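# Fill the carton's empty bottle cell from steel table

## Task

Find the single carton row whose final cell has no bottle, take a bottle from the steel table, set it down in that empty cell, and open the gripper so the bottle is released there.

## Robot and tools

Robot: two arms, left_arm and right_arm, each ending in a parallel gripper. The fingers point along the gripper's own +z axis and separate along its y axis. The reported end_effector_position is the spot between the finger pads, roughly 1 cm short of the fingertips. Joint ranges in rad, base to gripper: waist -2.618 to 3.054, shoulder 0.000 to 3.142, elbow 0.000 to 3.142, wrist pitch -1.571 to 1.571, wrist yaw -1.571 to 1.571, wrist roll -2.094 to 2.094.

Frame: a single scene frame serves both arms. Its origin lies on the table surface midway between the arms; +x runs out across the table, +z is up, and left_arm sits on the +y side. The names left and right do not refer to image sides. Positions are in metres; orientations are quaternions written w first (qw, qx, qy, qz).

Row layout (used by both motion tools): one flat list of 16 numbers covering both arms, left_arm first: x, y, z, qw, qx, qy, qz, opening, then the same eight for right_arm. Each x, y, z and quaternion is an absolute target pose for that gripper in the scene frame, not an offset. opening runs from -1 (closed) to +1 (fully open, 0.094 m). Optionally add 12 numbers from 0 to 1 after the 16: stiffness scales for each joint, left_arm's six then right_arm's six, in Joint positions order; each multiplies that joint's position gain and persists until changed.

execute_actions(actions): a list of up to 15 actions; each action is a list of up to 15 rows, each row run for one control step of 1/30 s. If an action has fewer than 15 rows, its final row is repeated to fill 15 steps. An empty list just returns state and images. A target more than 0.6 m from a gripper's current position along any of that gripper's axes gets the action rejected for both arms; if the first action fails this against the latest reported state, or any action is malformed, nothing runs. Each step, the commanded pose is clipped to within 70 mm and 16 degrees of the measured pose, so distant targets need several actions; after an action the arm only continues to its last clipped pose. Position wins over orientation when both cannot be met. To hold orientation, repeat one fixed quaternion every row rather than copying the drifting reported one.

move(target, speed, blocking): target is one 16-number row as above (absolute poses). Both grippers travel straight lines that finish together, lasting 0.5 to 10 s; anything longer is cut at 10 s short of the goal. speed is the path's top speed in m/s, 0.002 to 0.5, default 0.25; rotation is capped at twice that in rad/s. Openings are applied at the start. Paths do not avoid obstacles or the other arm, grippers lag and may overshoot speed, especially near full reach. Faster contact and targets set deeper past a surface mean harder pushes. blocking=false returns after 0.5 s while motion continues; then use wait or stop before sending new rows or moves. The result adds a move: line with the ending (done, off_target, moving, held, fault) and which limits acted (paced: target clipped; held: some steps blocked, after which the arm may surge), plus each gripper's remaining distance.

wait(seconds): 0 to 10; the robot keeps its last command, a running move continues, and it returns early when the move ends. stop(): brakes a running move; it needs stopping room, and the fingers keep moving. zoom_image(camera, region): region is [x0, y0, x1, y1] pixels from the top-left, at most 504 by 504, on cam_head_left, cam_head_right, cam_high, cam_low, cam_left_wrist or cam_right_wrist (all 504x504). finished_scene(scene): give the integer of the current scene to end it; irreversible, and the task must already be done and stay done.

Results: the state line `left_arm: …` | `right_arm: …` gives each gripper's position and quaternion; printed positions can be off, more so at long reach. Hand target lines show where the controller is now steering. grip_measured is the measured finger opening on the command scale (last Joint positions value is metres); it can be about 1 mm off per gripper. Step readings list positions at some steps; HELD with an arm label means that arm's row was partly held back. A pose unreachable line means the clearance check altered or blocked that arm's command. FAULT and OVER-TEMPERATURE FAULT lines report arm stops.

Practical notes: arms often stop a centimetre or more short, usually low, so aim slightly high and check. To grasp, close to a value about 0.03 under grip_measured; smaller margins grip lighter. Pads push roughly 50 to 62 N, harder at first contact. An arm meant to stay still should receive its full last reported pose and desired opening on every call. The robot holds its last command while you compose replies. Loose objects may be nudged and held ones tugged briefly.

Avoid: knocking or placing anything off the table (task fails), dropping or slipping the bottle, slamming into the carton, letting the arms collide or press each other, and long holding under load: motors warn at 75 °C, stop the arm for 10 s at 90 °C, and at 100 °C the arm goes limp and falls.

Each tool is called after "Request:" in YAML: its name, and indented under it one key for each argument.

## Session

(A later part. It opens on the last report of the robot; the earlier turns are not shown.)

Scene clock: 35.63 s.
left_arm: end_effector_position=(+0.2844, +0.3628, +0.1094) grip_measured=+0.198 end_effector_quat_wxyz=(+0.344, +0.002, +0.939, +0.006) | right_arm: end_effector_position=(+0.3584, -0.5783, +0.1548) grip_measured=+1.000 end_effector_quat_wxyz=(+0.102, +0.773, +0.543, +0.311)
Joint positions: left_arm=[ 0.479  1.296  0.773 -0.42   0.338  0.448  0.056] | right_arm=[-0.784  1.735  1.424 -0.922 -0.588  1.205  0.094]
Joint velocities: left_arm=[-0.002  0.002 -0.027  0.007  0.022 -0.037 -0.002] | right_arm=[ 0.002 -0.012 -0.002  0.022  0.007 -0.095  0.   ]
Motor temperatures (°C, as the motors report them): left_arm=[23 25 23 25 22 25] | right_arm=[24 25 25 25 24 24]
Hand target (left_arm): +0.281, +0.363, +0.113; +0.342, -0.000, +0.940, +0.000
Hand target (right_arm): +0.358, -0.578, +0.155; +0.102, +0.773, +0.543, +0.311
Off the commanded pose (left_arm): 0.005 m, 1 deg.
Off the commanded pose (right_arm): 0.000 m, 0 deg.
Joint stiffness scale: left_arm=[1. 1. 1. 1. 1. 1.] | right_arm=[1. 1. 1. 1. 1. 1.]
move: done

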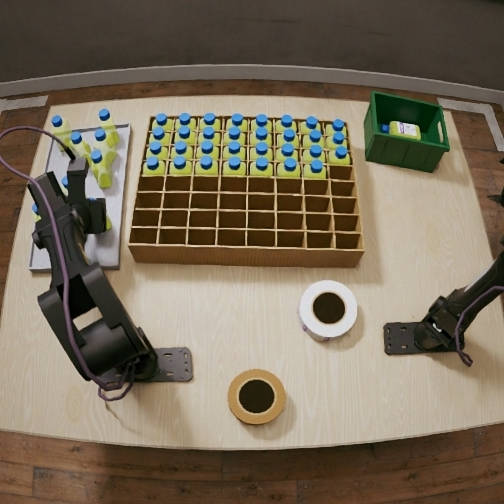

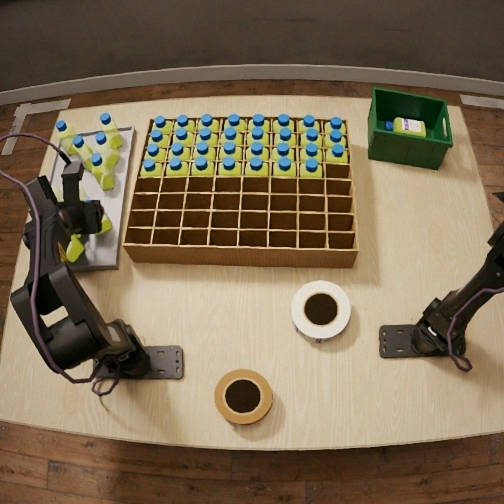

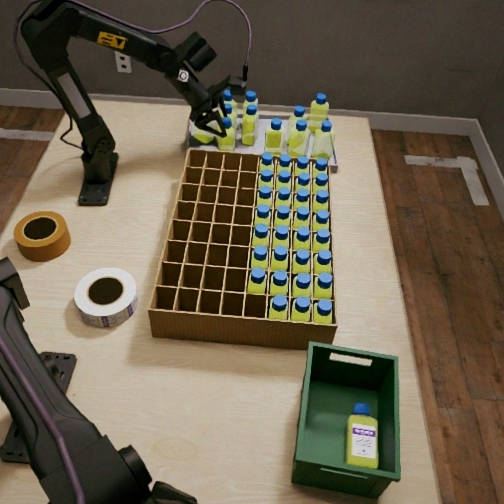

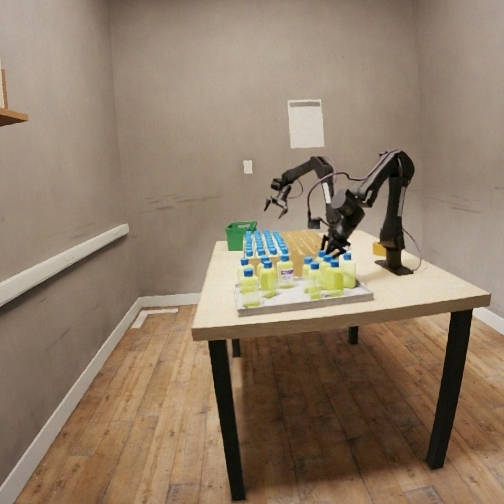

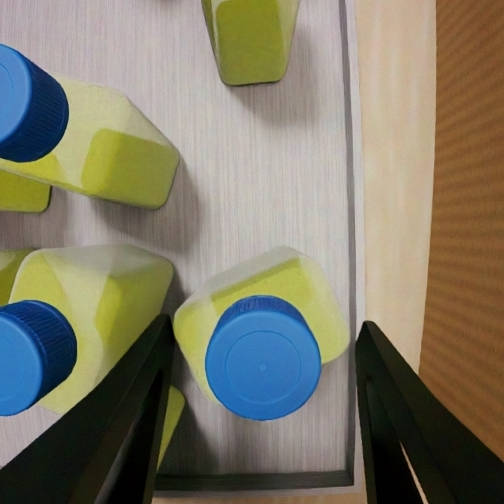

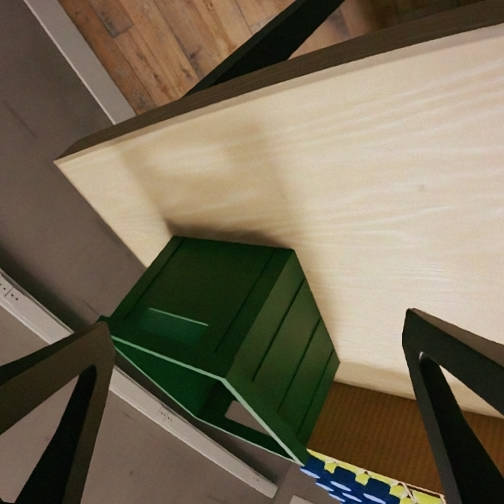

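Request:
move:
  target: [0.281, 0.3645, 0.1225, 0.342, 0, 0.940, 0, 0.2, 0.3584, -0.5783, 0.1548, 0.102, 0.773, 0.543, 0.311, 1]
  speed: 0.03

Scene clock: 36.90 s.
left_arm: end_effector_position=(+0.2811, +0.3626, +0.1126) grip_measured=+0.198 end_effector_quat_wxyz=(+0.334, -0.000, +0.942, +0.000) | right_arm: end_effector_position=(+0.3584, -0.5783, +0.1548) grip_measured=+1.000 end_effector_quat_wxyz=(+0.102, +0.773, +0.543, +0.311)
Joint positions: left_arm=[ 0.485  1.296  0.8   -0.472  0.34   0.452  0.056] | right_arm=[-0.784  1.735  1.424 -0.922 -0.588  1.205  0.094]
Joint velocities: left_arm=[-0.007  0.022  0.007  0.037 -0.051 -0.037  0.   ] | right_arm=[-0.027 -0.017 -0.017 -0.007 -0.037 -0.051  0.   ]
Motor temperatures (°C, as the motors report them): left_arm=[23 25 23 25 22 25] | right_arm=[24 25 25 25 24 24]
Hand target (left_arm): +0.281, +0.364, +0.122; +0.342, +0.000, +0.940, +0.001
Hand target (right_arm): +0.358, -0.578, +0.155; +0.102, +0.773, +0.543, +0.311
Off the commanded pose (left_arm): 0.010 m, 1 deg.
Off the commanded pose (right_arm): 0.000 m, 0 deg.
Joint stiffness scale: left_arm=[1. 1. 1. 1. 1. 1.] | right_arm=[1. 1. 1. 1. 1. 1.]
move: done

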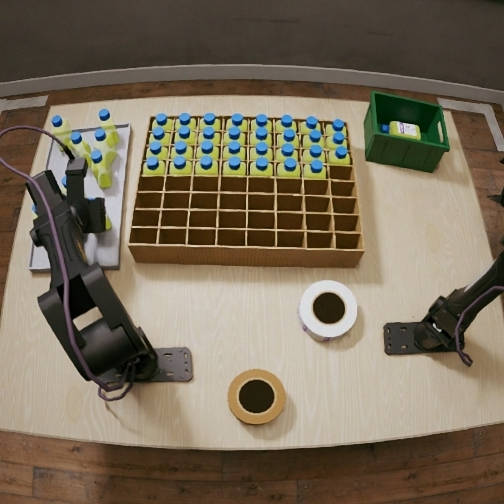

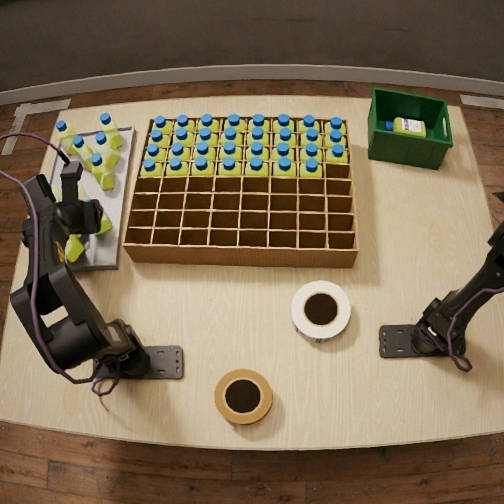

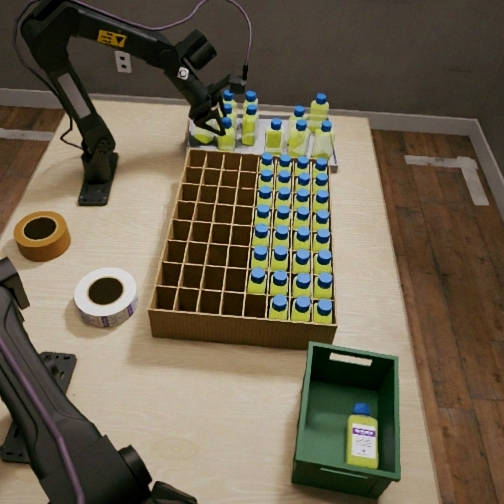

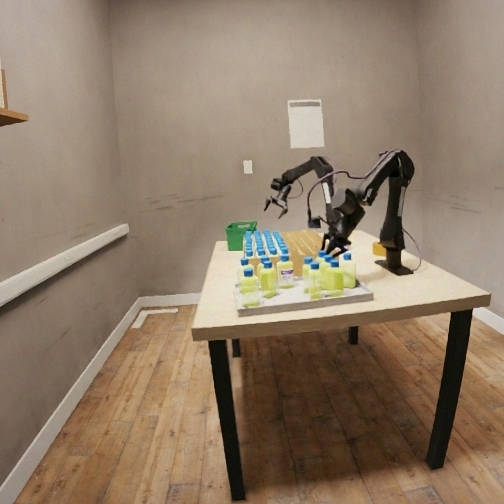

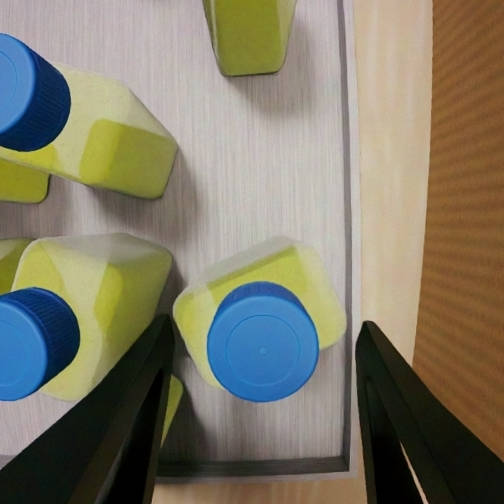

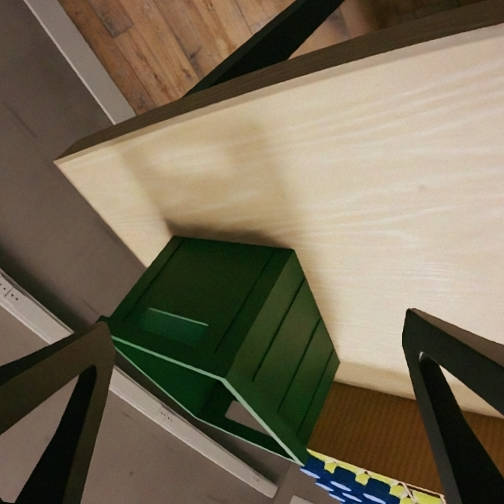

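Request:
move:
  target: [0.285, 0.3645, 0.128, 0.342, 0, 0.940, 0, 0.2, 0.3584, -0.5783, 0.1548, 0.102, 0.773, 0.543, 0.311, 1]
  speed: 0.03

Scene clock: 38.10 s.
left_arm: end_effector_position=(+0.2847, +0.3648, +0.1215) grip_measured=+0.198 end_effector_quat_wxyz=(+0.339, +0.001, +0.941, +0.003) | right_arm: end_effector_position=(+0.3584, -0.5783, +0.1548) grip_measured=+1.000 end_effector_quat_wxyz=(+0.102, +0.773, +0.543, +0.311)
Joint positions: left_arm=[ 0.485  1.296  0.829 -0.488  0.34   0.452  0.056] | right_arm=[-0.784  1.735  1.424 -0.922 -0.588  1.205  0.094]
Joint velocities: left_arm=[ 0.007 -0.002  0.007 -0.022  0.022 -0.007  0.   ] | right_arm=[ 0.002 -0.002 -0.002 -0.022 -0.051 -0.007  0.   ]
Motor temperatures (°C, as the motors report them): left_arm=[23 25 23 25 22 25] | right_arm=[24 25 25 25 24 24]
Hand target (left_arm): +0.285, +0.364, +0.128; +0.342, -0.000, +0.940, +0.000
Hand target (right_arm): +0.358, -0.578, +0.155; +0.102, +0.773, +0.543, +0.311
Off the commanded pose (left_arm): 0.006 m, 1 deg.
Off the commanded pose (right_arm): 0.000 m, 0 deg.
Joint stiffness scale: left_arm=[1. 1. 1. 1. 1. 1.] | right_arm=[1. 1. 1. 1. 1. 1.]
move: done

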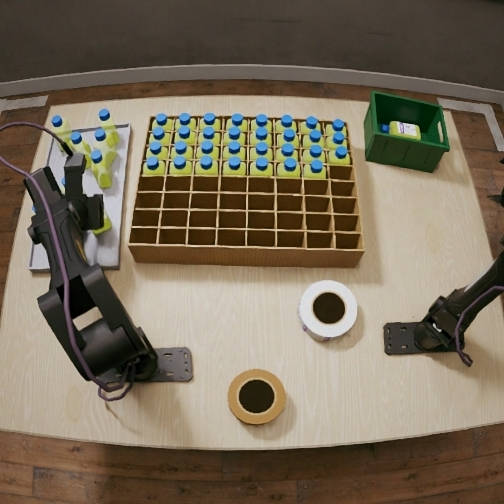

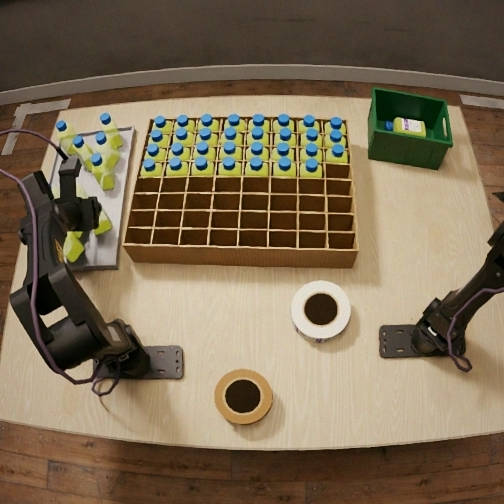

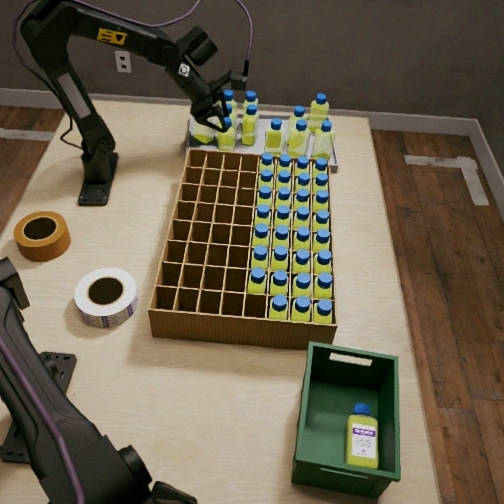

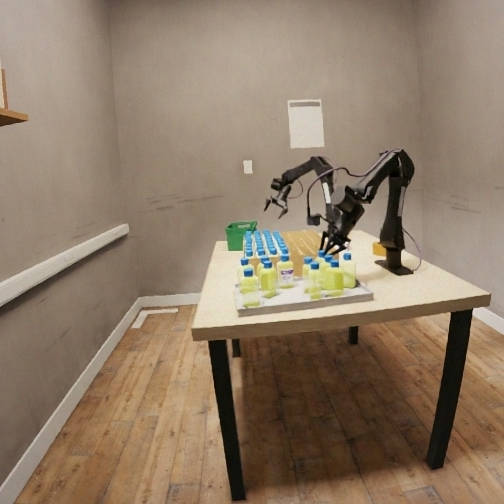

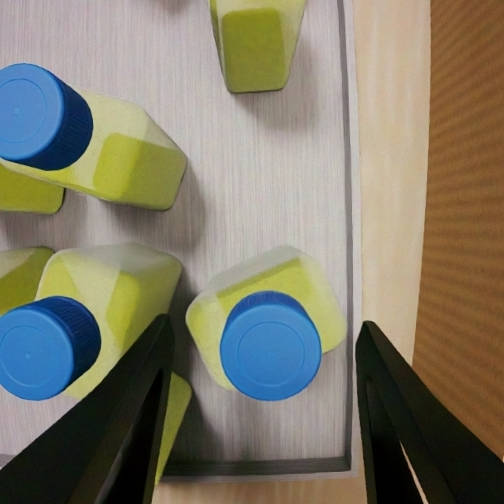

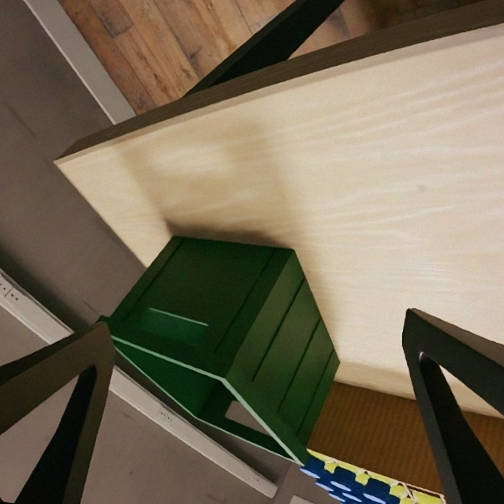

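Request:
move:
  target: [0.283, 0.3635, 0.111, 0.342, 0, 0.940, 0, 0.2, 0.3584, -0.5783, 0.1548, 0.102, 0.773, 0.543, 0.311, 1]
  speed: 0.03

Scene clock: 39.20 s.
left_arm: end_effector_position=(+0.2861, +0.3657, +0.1170) grip_measured=+0.198 end_effector_quat_wxyz=(+0.346, +0.002, +0.938, +0.008) | right_arm: end_effector_position=(+0.3584, -0.5783, +0.1548) grip_measured=+1.000 end_effector_quat_wxyz=(+0.102, +0.773, +0.543, +0.311)
Joint positions: left_arm=[ 0.485  1.296  0.802 -0.444  0.34   0.452  0.056] | right_arm=[-0.784  1.735  1.424 -0.922 -0.588  1.205  0.094]
Joint velocities: left_arm=[-0.007  0.012 -0.002  0.066 -0.007  0.007 -0.001] | right_arm=[-0.012 -0.002 -0.012 -0.051 -0.037  0.095  0.   ]
Motor temperatures (°C, as the motors report them): left_arm=[23 25 23 26 22 25] | right_arm=[24 25 26 25 24 24]
Hand target (left_arm): +0.283, +0.364, +0.111; +0.342, -0.000, +0.940, +0.000
Hand target (right_arm): +0.358, -0.578, +0.155; +0.102, +0.773, +0.543, +0.311
Off the commanded pose (left_arm): 0.007 m, 1 deg.
Off the commanded pose (right_arm): 0.000 m, 0 deg.
Joint stiffness scale: left_arm=[1. 1. 1. 1. 1. 1.] | right_arm=[1. 1. 1. 1. 1. 1.]
move: done

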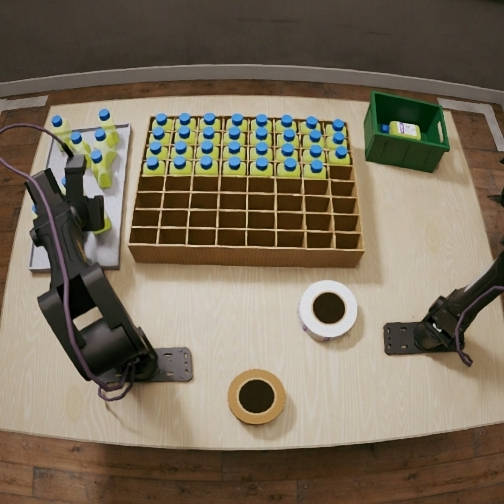

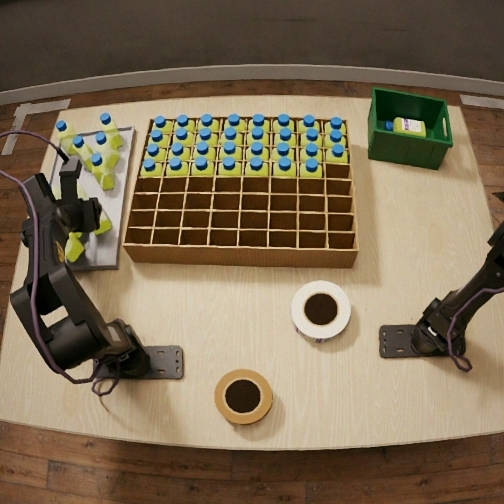

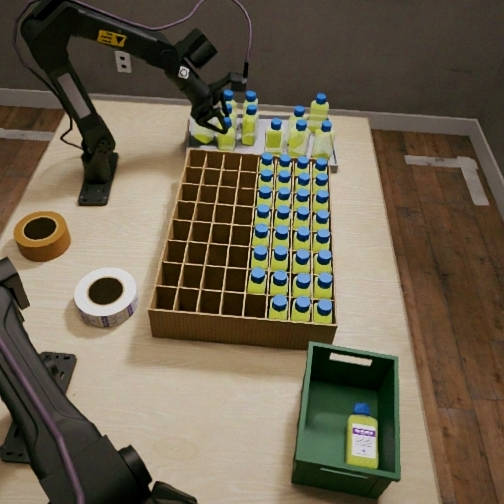

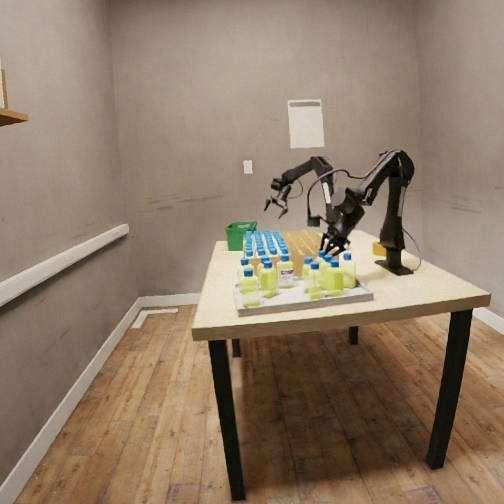

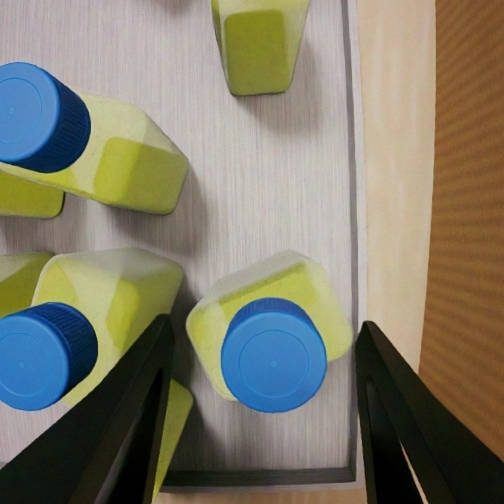

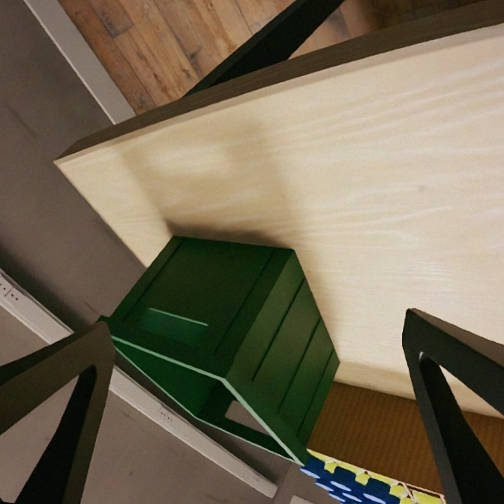

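Now at z=0.117. Closing on the cap.

Request:
move:
  target: [0.283, 0.3635, 0.111, 0.342, 0, 0.940, 0, -0.45, 0.3584, -0.5783, 0.1548, 0.102, 0.773, 0.543, 0.311, 1]
  speed: 0.03

Scene clock: 40.20 s.
left_arm: end_effector_position=(+0.2920, +0.3674, +0.1240) grip_measured=-0.444 end_effector_quat_wxyz=(+0.362, +0.007, +0.932, +0.012) | right_arm: end_effector_position=(+0.3584, -0.5783, +0.1548) grip_measured=+1.000 end_effector_quat_wxyz=(+0.102, +0.773, +0.543, +0.311)
Joint positions: left_arm=[ 0.485  1.293  0.805 -0.416  0.35   0.452  0.026] | right_arm=[-0.784  1.735  1.424 -0.922 -0.588  1.205  0.094]
Joint velocities: left_arm=[-0.002 -0.022  0.012  0.037 -0.051 -0.037  0.   ] | right_arm=[-0.002 -0.022 -0.022 -0.007  0.037 -0.066  0.   ]
Motor temperatures (°C, as the motors report them): left_arm=[23 25 23 26 22 25] | right_arm=[24 25 26 25 24 24]
Hand target (left_arm): +0.283, +0.363, +0.111; +0.342, +0.000, +0.940, -0.000
Hand target (right_arm): +0.358, -0.578, +0.155; +0.102, +0.773, +0.543, +0.311
Off the commanded pose (left_arm): 0.016 m, 3 deg.
Off the commanded pose (right_arm): 0.000 m, 0 deg.
Joint stiffness scale: left_arm=[1. 1. 1. 1. 1. 1.] | right_arm=[1. 1. 1. 1. 1. 1.]
move: off_target (left_arm)

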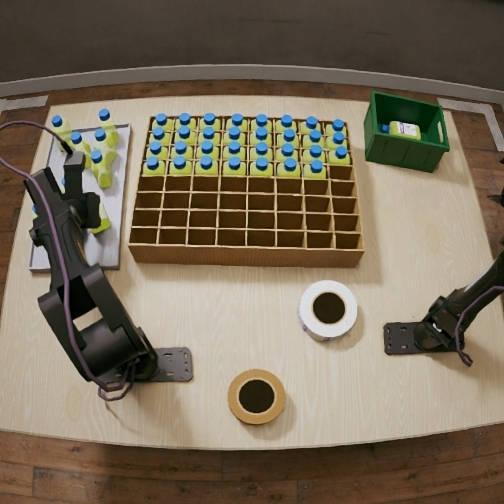

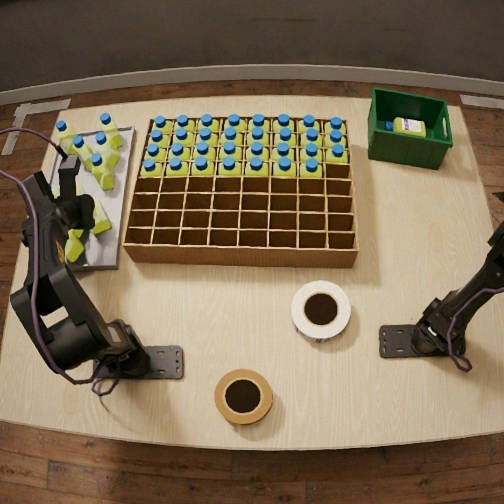

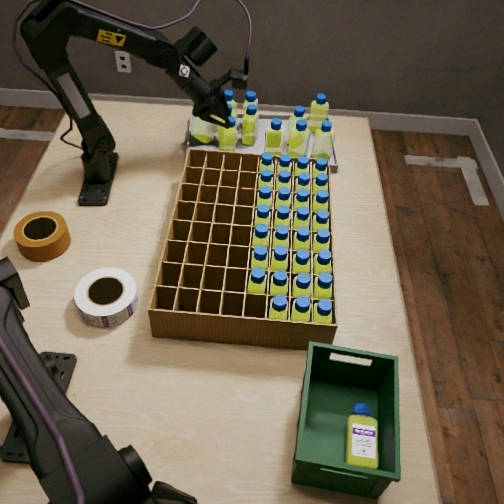

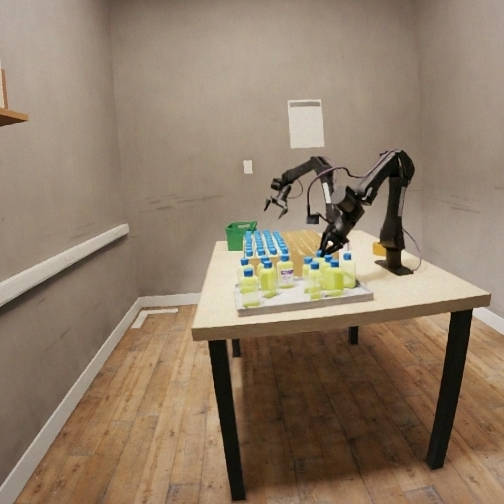

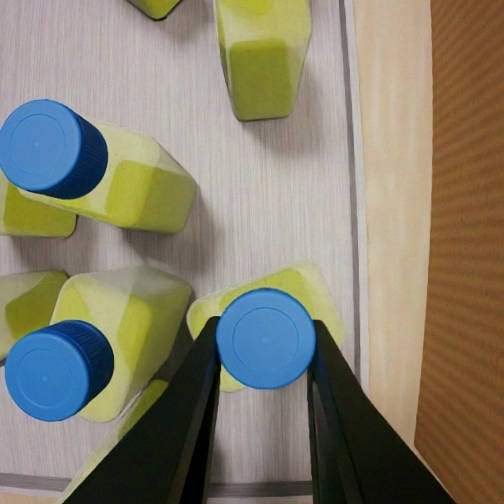

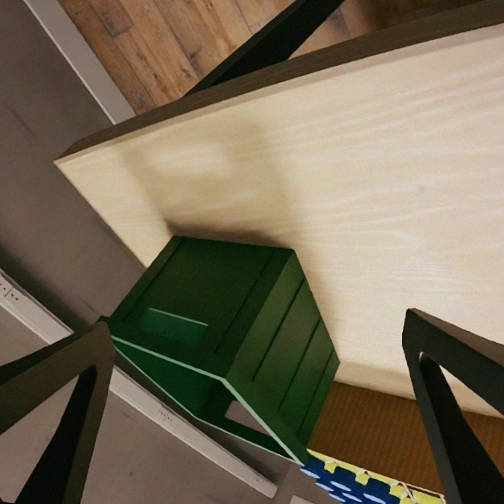

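Request:
zoom_image:
  camera: "cam_low"
  region: [290, 220, 370, 300]

Request:
zoom_image:
  camera: "cam_high"
  region: [180, 70, 280, 160]

Region (290, 220, 370, 300) of cam_low's 504x504 image, scaled by 6.300, with more detail than that image has.

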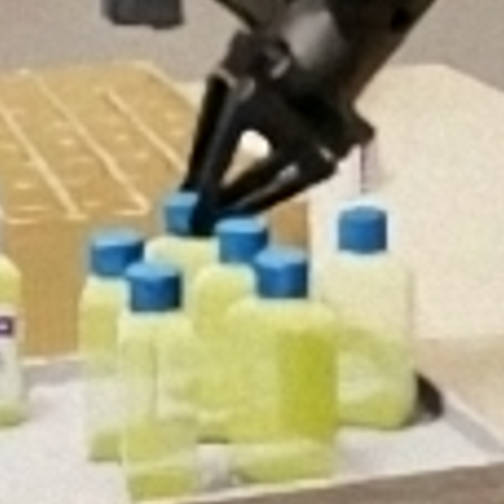

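Region (180, 70, 280, 160) of cam_high's 504x504 image, scaled by 5.040, with more detail than that image has; it fills the top 454 rows of this view, and the rest is white.

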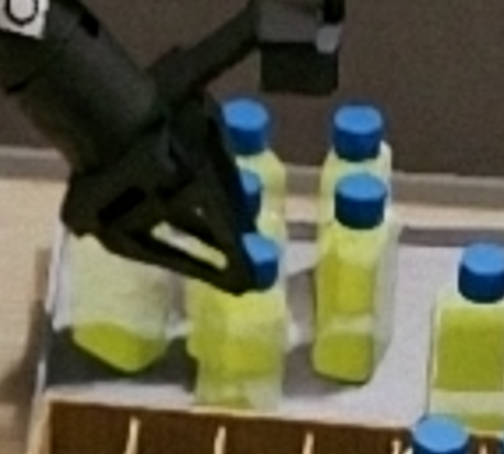

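Request:
move:
  target: [0.296, 0.3665, 0.126, 0.342, 0, 0.940, 0, -0.15, 0.3584, -0.5783, 0.1548, 0.102, 0.773, 0.543, 0.311, 1]
  speed: 0.03

Scene clock: 43.50 s.
left_arm: end_effector_position=(+0.2945, +0.3699, +0.1269) grip_measured=-0.151 end_effector_quat_wxyz=(+0.351, -0.000, +0.936, +0.006) | right_arm: end_effector_position=(+0.3584, -0.5783, +0.1548) grip_measured=+1.000 end_effector_quat_wxyz=(+0.102, +0.773, +0.543, +0.311)
Joint positions: left_arm=[ 0.485  1.32   0.852 -0.46   0.346  0.443  0.04 ] | right_arm=[-0.784  1.735  1.424 -0.922 -0.588  1.205  0.094]
Joint velocities: left_arm=[ 0.007 -0.002 -0.007 -0.037 -0.022 -0.037 -0.   ] | right_arm=[ 0.002 -0.002  0.007  0.066  0.022 -0.037  0.   ]
Motor temperatures (°C, as the motors report them): left_arm=[23 25 23 26 22 25] | right_arm=[24 25 26 25 24 24]
Hand target (left_arm): +0.296, +0.367, +0.126; +0.342, +0.000, +0.940, +0.000
Hand target (right_arm): +0.358, -0.578, +0.155; +0.102, +0.773, +0.543, +0.311
Off the commanded pose (left_arm): 0.004 m, 1 deg.
Off the commanded pose (right_arm): 0.000 m, 0 deg.
Joint stiffness scale: left_arm=[1. 1. 1. 1. 1. 1.] | right_arm=[1. 1. 1. 1. 1. 1.]
move: done

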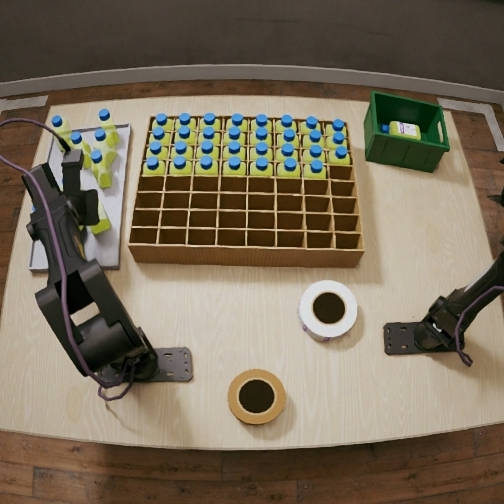

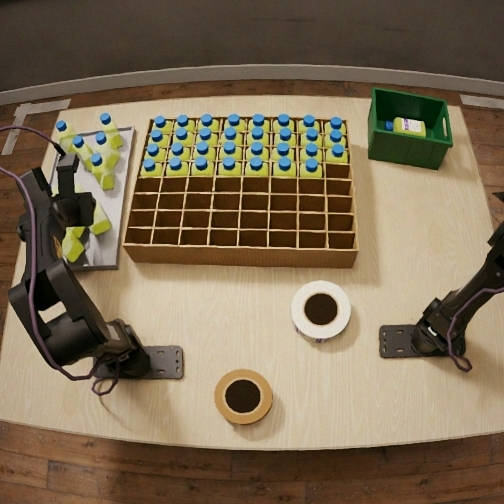

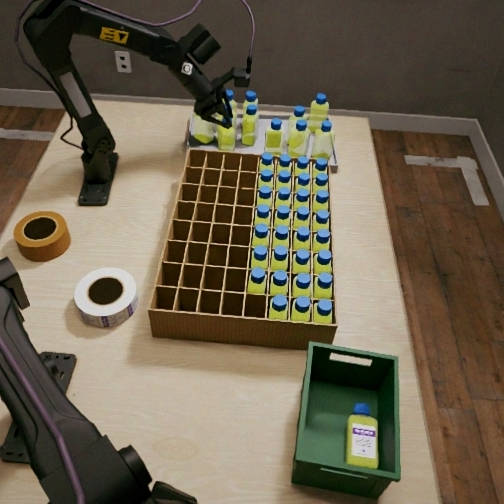

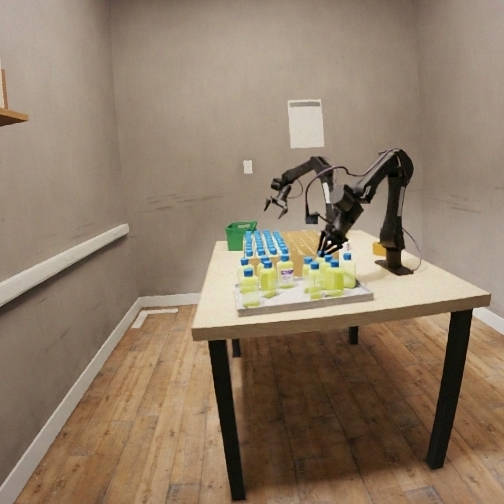

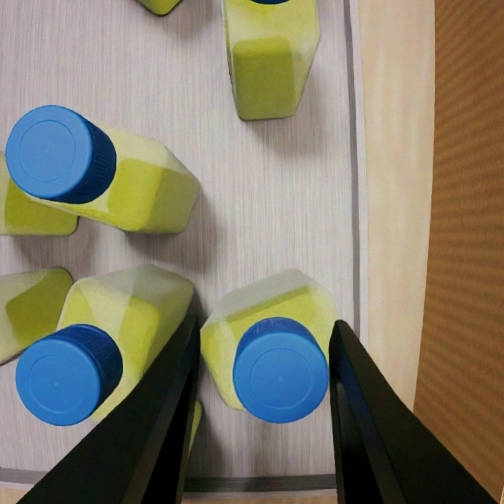

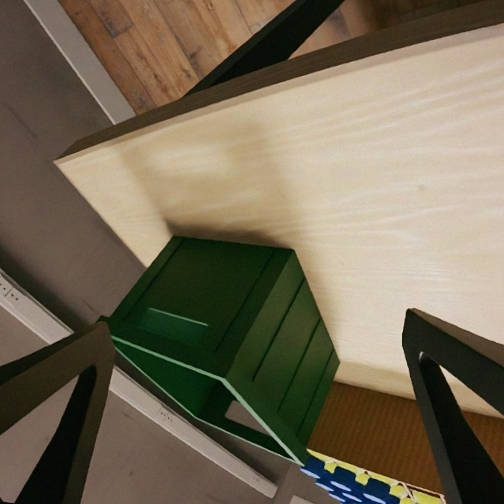

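Request:
move:
  target: [0.286, 0.3615, 0.122, 0.342, 0, 0.940, 0, -0.15, 0.3584, -0.5783, 0.1548, 0.102, 0.773, 0.543, 0.311, 1]
  speed: 0.03

Scene clock: 46.47 s.
left_arm: end_effector_position=(+0.2917, +0.3682, +0.1246) grip_measured=-0.151 end_effector_quat_wxyz=(+0.348, -0.001, +0.937, +0.005) | right_arm: end_effector_position=(+0.3584, -0.5783, +0.1548) grip_measured=+1.000 end_effector_quat_wxyz=(+0.102, +0.773, +0.543, +0.311)
Joint positions: left_arm=[ 0.485  1.312  0.841 -0.464  0.345  0.442  0.04 ] | right_arm=[-0.784  1.735  1.424 -0.922 -0.588  1.205  0.094]
Joint velocities: left_arm=[-0.002 -0.012  0.002 -0.081 -0.007 -0.007 -0.   ] | right_arm=[-0.002  0.002  0.007 -0.051 -0.022  0.007  0.   ]
Motor temperatures (°C, as the motors report them): left_arm=[23 24 23 26 22 25] | right_arm=[24 25 26 25 24 24]
Hand target (left_arm): +0.286, +0.362, +0.122; +0.342, +0.000, +0.940, -0.000
Hand target (right_arm): +0.358, -0.578, +0.155; +0.102, +0.773, +0.543, +0.311
Off the commanded pose (left_arm): 0.009 m, 1 deg.
Off the commanded pose (right_arm): 0.000 m, 0 deg.
Joint stiffness scale: left_arm=[1. 1. 1. 1. 1. 1.] | right_arm=[1. 1. 1. 1. 1. 1.]
move: done

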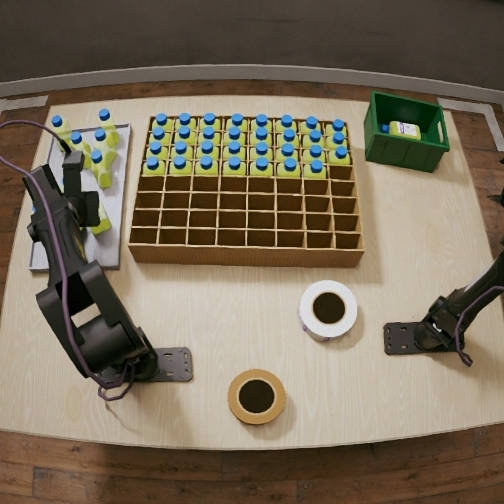

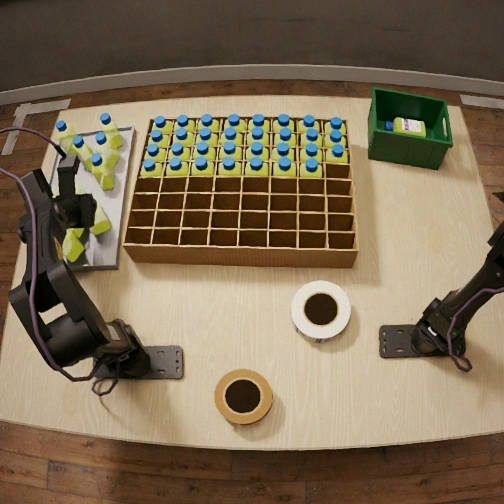

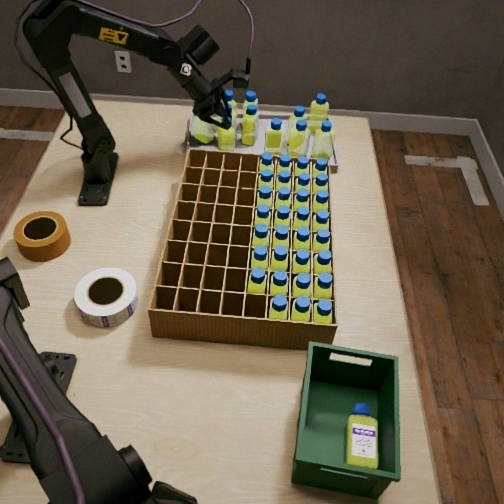

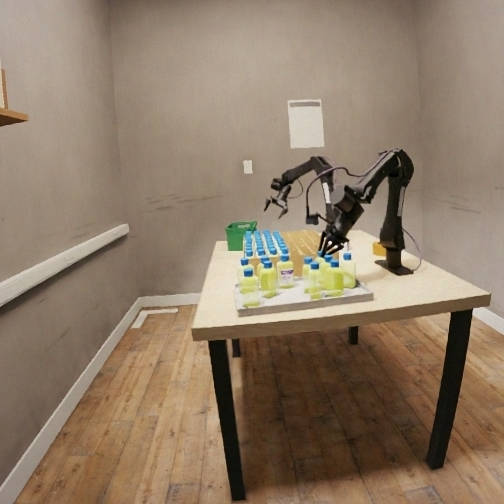

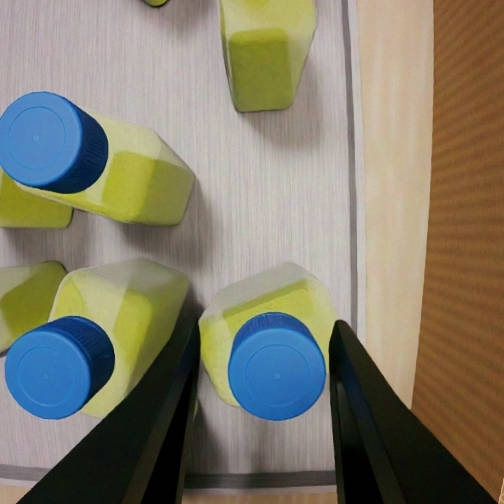

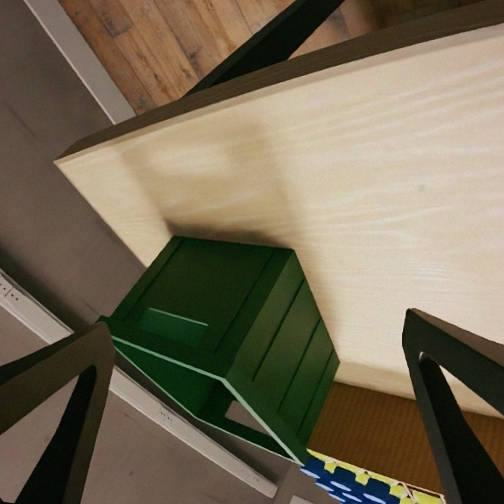

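Request:
move:
  target: [0.281, 0.358, 0.121, 0.342, 0, 0.940, 0, -0.15, 0.3584, -0.5783, 0.1548, 0.102, 0.773, 0.543, 0.311, 1]
  speed: 0.03

Scene clock: 47.63 s.
left_arm: end_effector_position=(+0.2870, +0.3652, +0.1244) grip_measured=-0.151 end_effector_quat_wxyz=(+0.350, -0.001, +0.937, +0.006) | right_arm: end_effector_position=(+0.3584, -0.5783, +0.1548) grip_measured=+1.000 end_effector_quat_wxyz=(+0.102, +0.773, +0.543, +0.311)
Joint positions: left_arm=[ 0.485  1.287  0.82  -0.464  0.345  0.442  0.04 ] | right_arm=[-0.784  1.735  1.424 -0.922 -0.588  1.205  0.094]
Joint velocities: left_arm=[-0.027 -0.002 -0.007  0.022 -0.007 -0.007  0.001] | right_arm=[-0.002 -0.012 -0.037  0.022 -0.081  0.037  0.   ]
Motor temperatures (°C, as the motors report them): left_arm=[23 25 23 26 22 25] | right_arm=[24 25 26 25 24 24]
Hand target (left_arm): +0.281, +0.358, +0.121; +0.342, +0.000, +0.940, -0.000
Hand target (right_arm): +0.358, -0.578, +0.155; +0.102, +0.773, +0.543, +0.311
Off the commanded pose (left_arm): 0.010 m, 1 deg.
Off the commanded pose (right_arm): 0.000 m, 0 deg.
Joint stiffness scale: left_arm=[1. 1. 1. 1. 1. 1.] | right_arm=[1. 1. 1. 1. 1. 1.]
move: done

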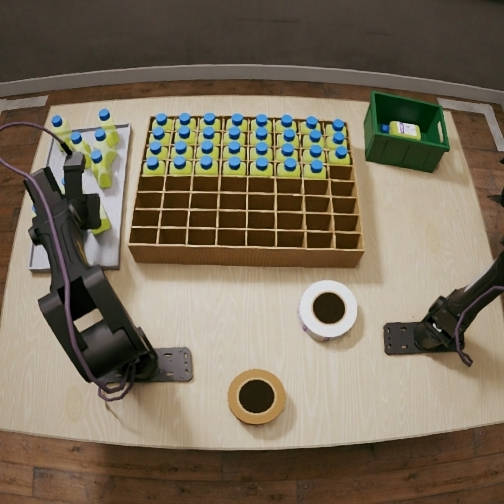

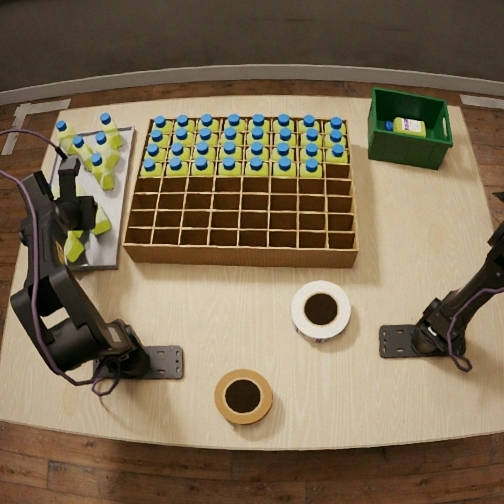

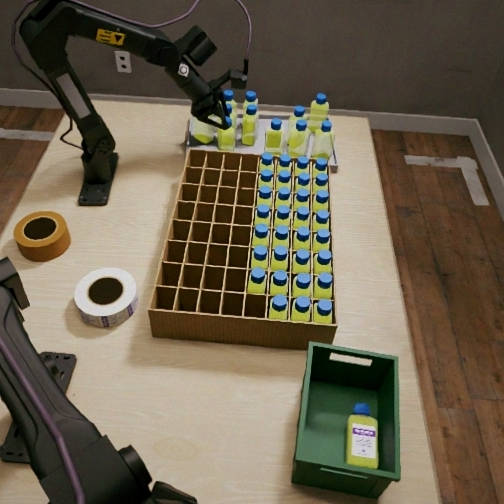

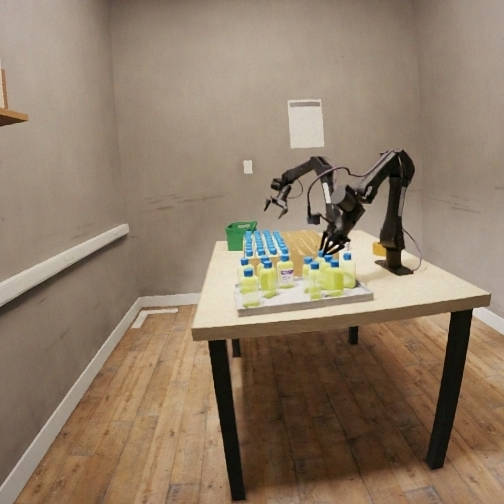

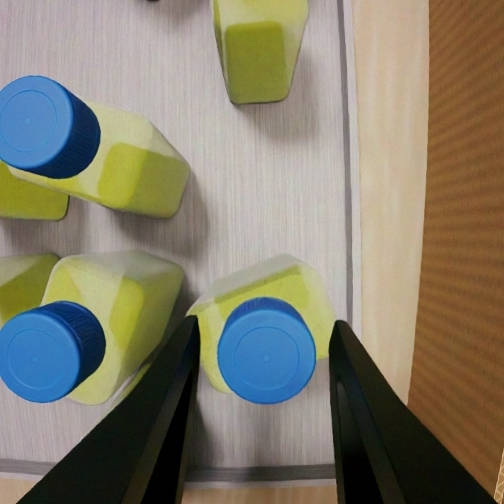

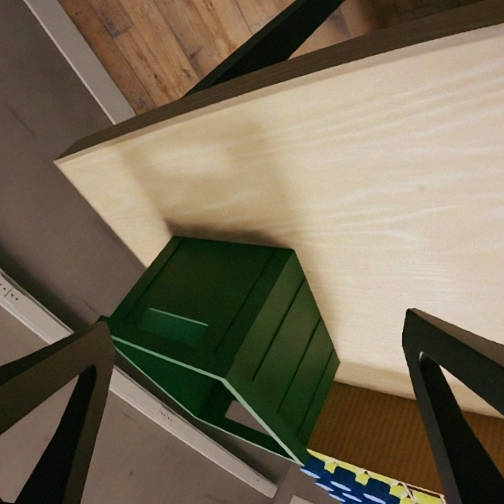

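The cap is now centred between the fingers. Closing.

Request:
move:
  target: [0.281, 0.358, 0.121, 0.342, 0, 0.940, 0, -0.48, 0.3584, -0.5783, 0.1548, 0.102, 0.773, 0.543, 0.311, 1]
  speed: 0.03

Scene clock: 48.87 s.
left_arm: end_effector_position=(+0.2870, +0.3652, +0.1244) grip_measured=-0.465 end_effector_quat_wxyz=(+0.350, -0.001, +0.937, +0.006) | right_arm: end_effector_position=(+0.3584, -0.5783, +0.1548) grip_measured=+1.000 end_effector_quat_wxyz=(+0.102, +0.773, +0.543, +0.311)
Joint positions: left_arm=[ 0.485  1.287  0.82  -0.464  0.345  0.442  0.025] | right_arm=[-0.784  1.735  1.424 -0.922 -0.588  1.205  0.094]
Joint velocities: left_arm=[ 0.022  0.012  0.002  0.022 -0.022  0.007  0.001] | right_arm=[ 0.002  0.002  0.002  0.081 -0.051  0.007  0.   ]
Motor temperatures (°C, as the motors report them): left_arm=[23 25 23 26 22 25] | right_arm=[24 26 26 25 24 24]
Hand target (left_arm): +0.281, +0.358, +0.121; +0.342, +0.000, +0.940, -0.000
Hand target (right_arm): +0.358, -0.578, +0.155; +0.102, +0.773, +0.543, +0.311
Off the commanded pose (left_arm): 0.010 m, 1 deg.
Off the commanded pose (right_arm): 0.000 m, 0 deg.
Joint stiffness scale: left_arm=[1. 1. 1. 1. 1. 1.] | right_arm=[1. 1. 1. 1. 1. 1.]
move: done

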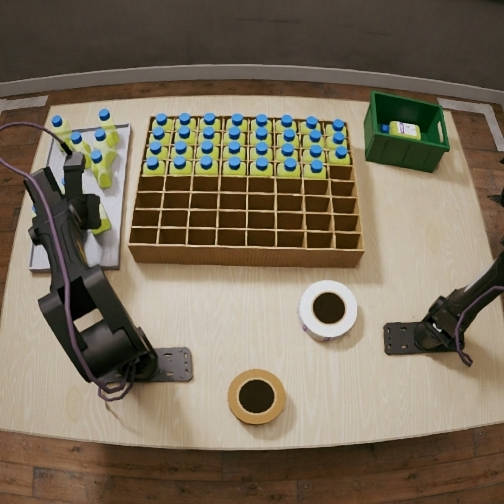

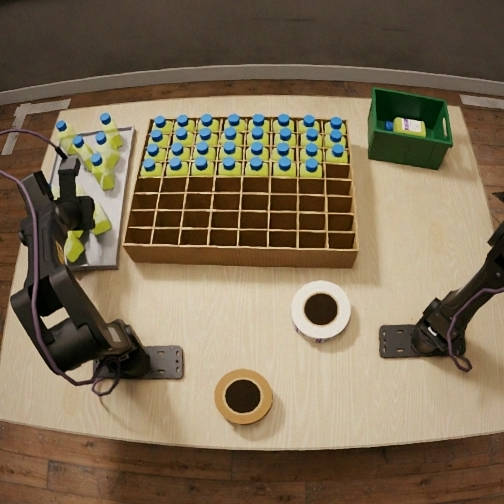

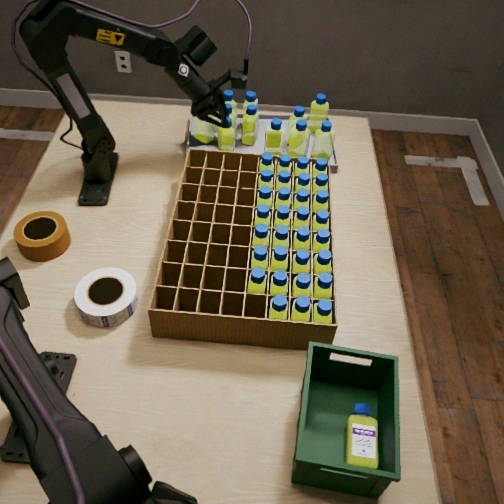

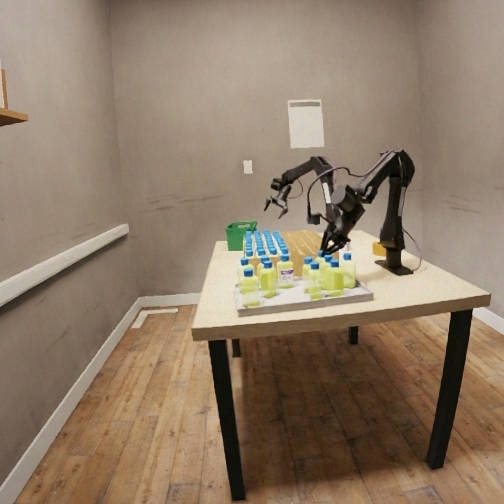

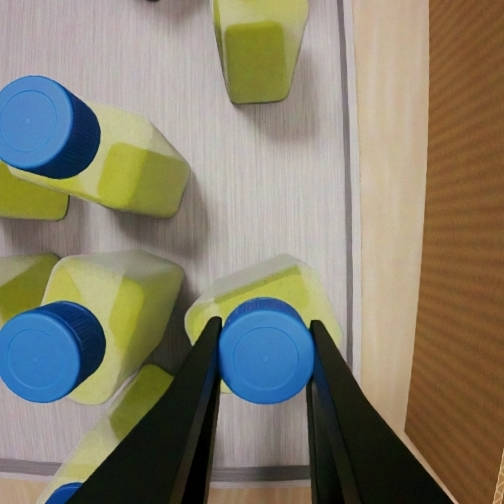

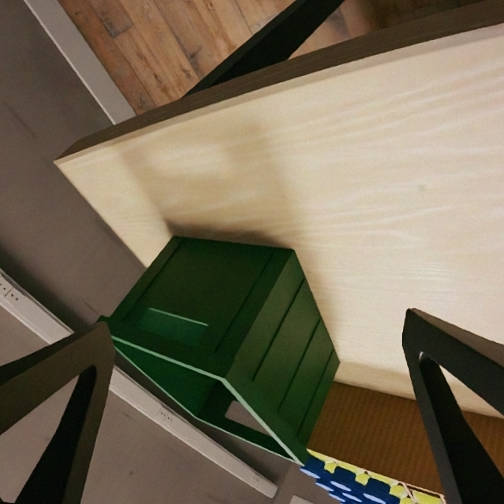

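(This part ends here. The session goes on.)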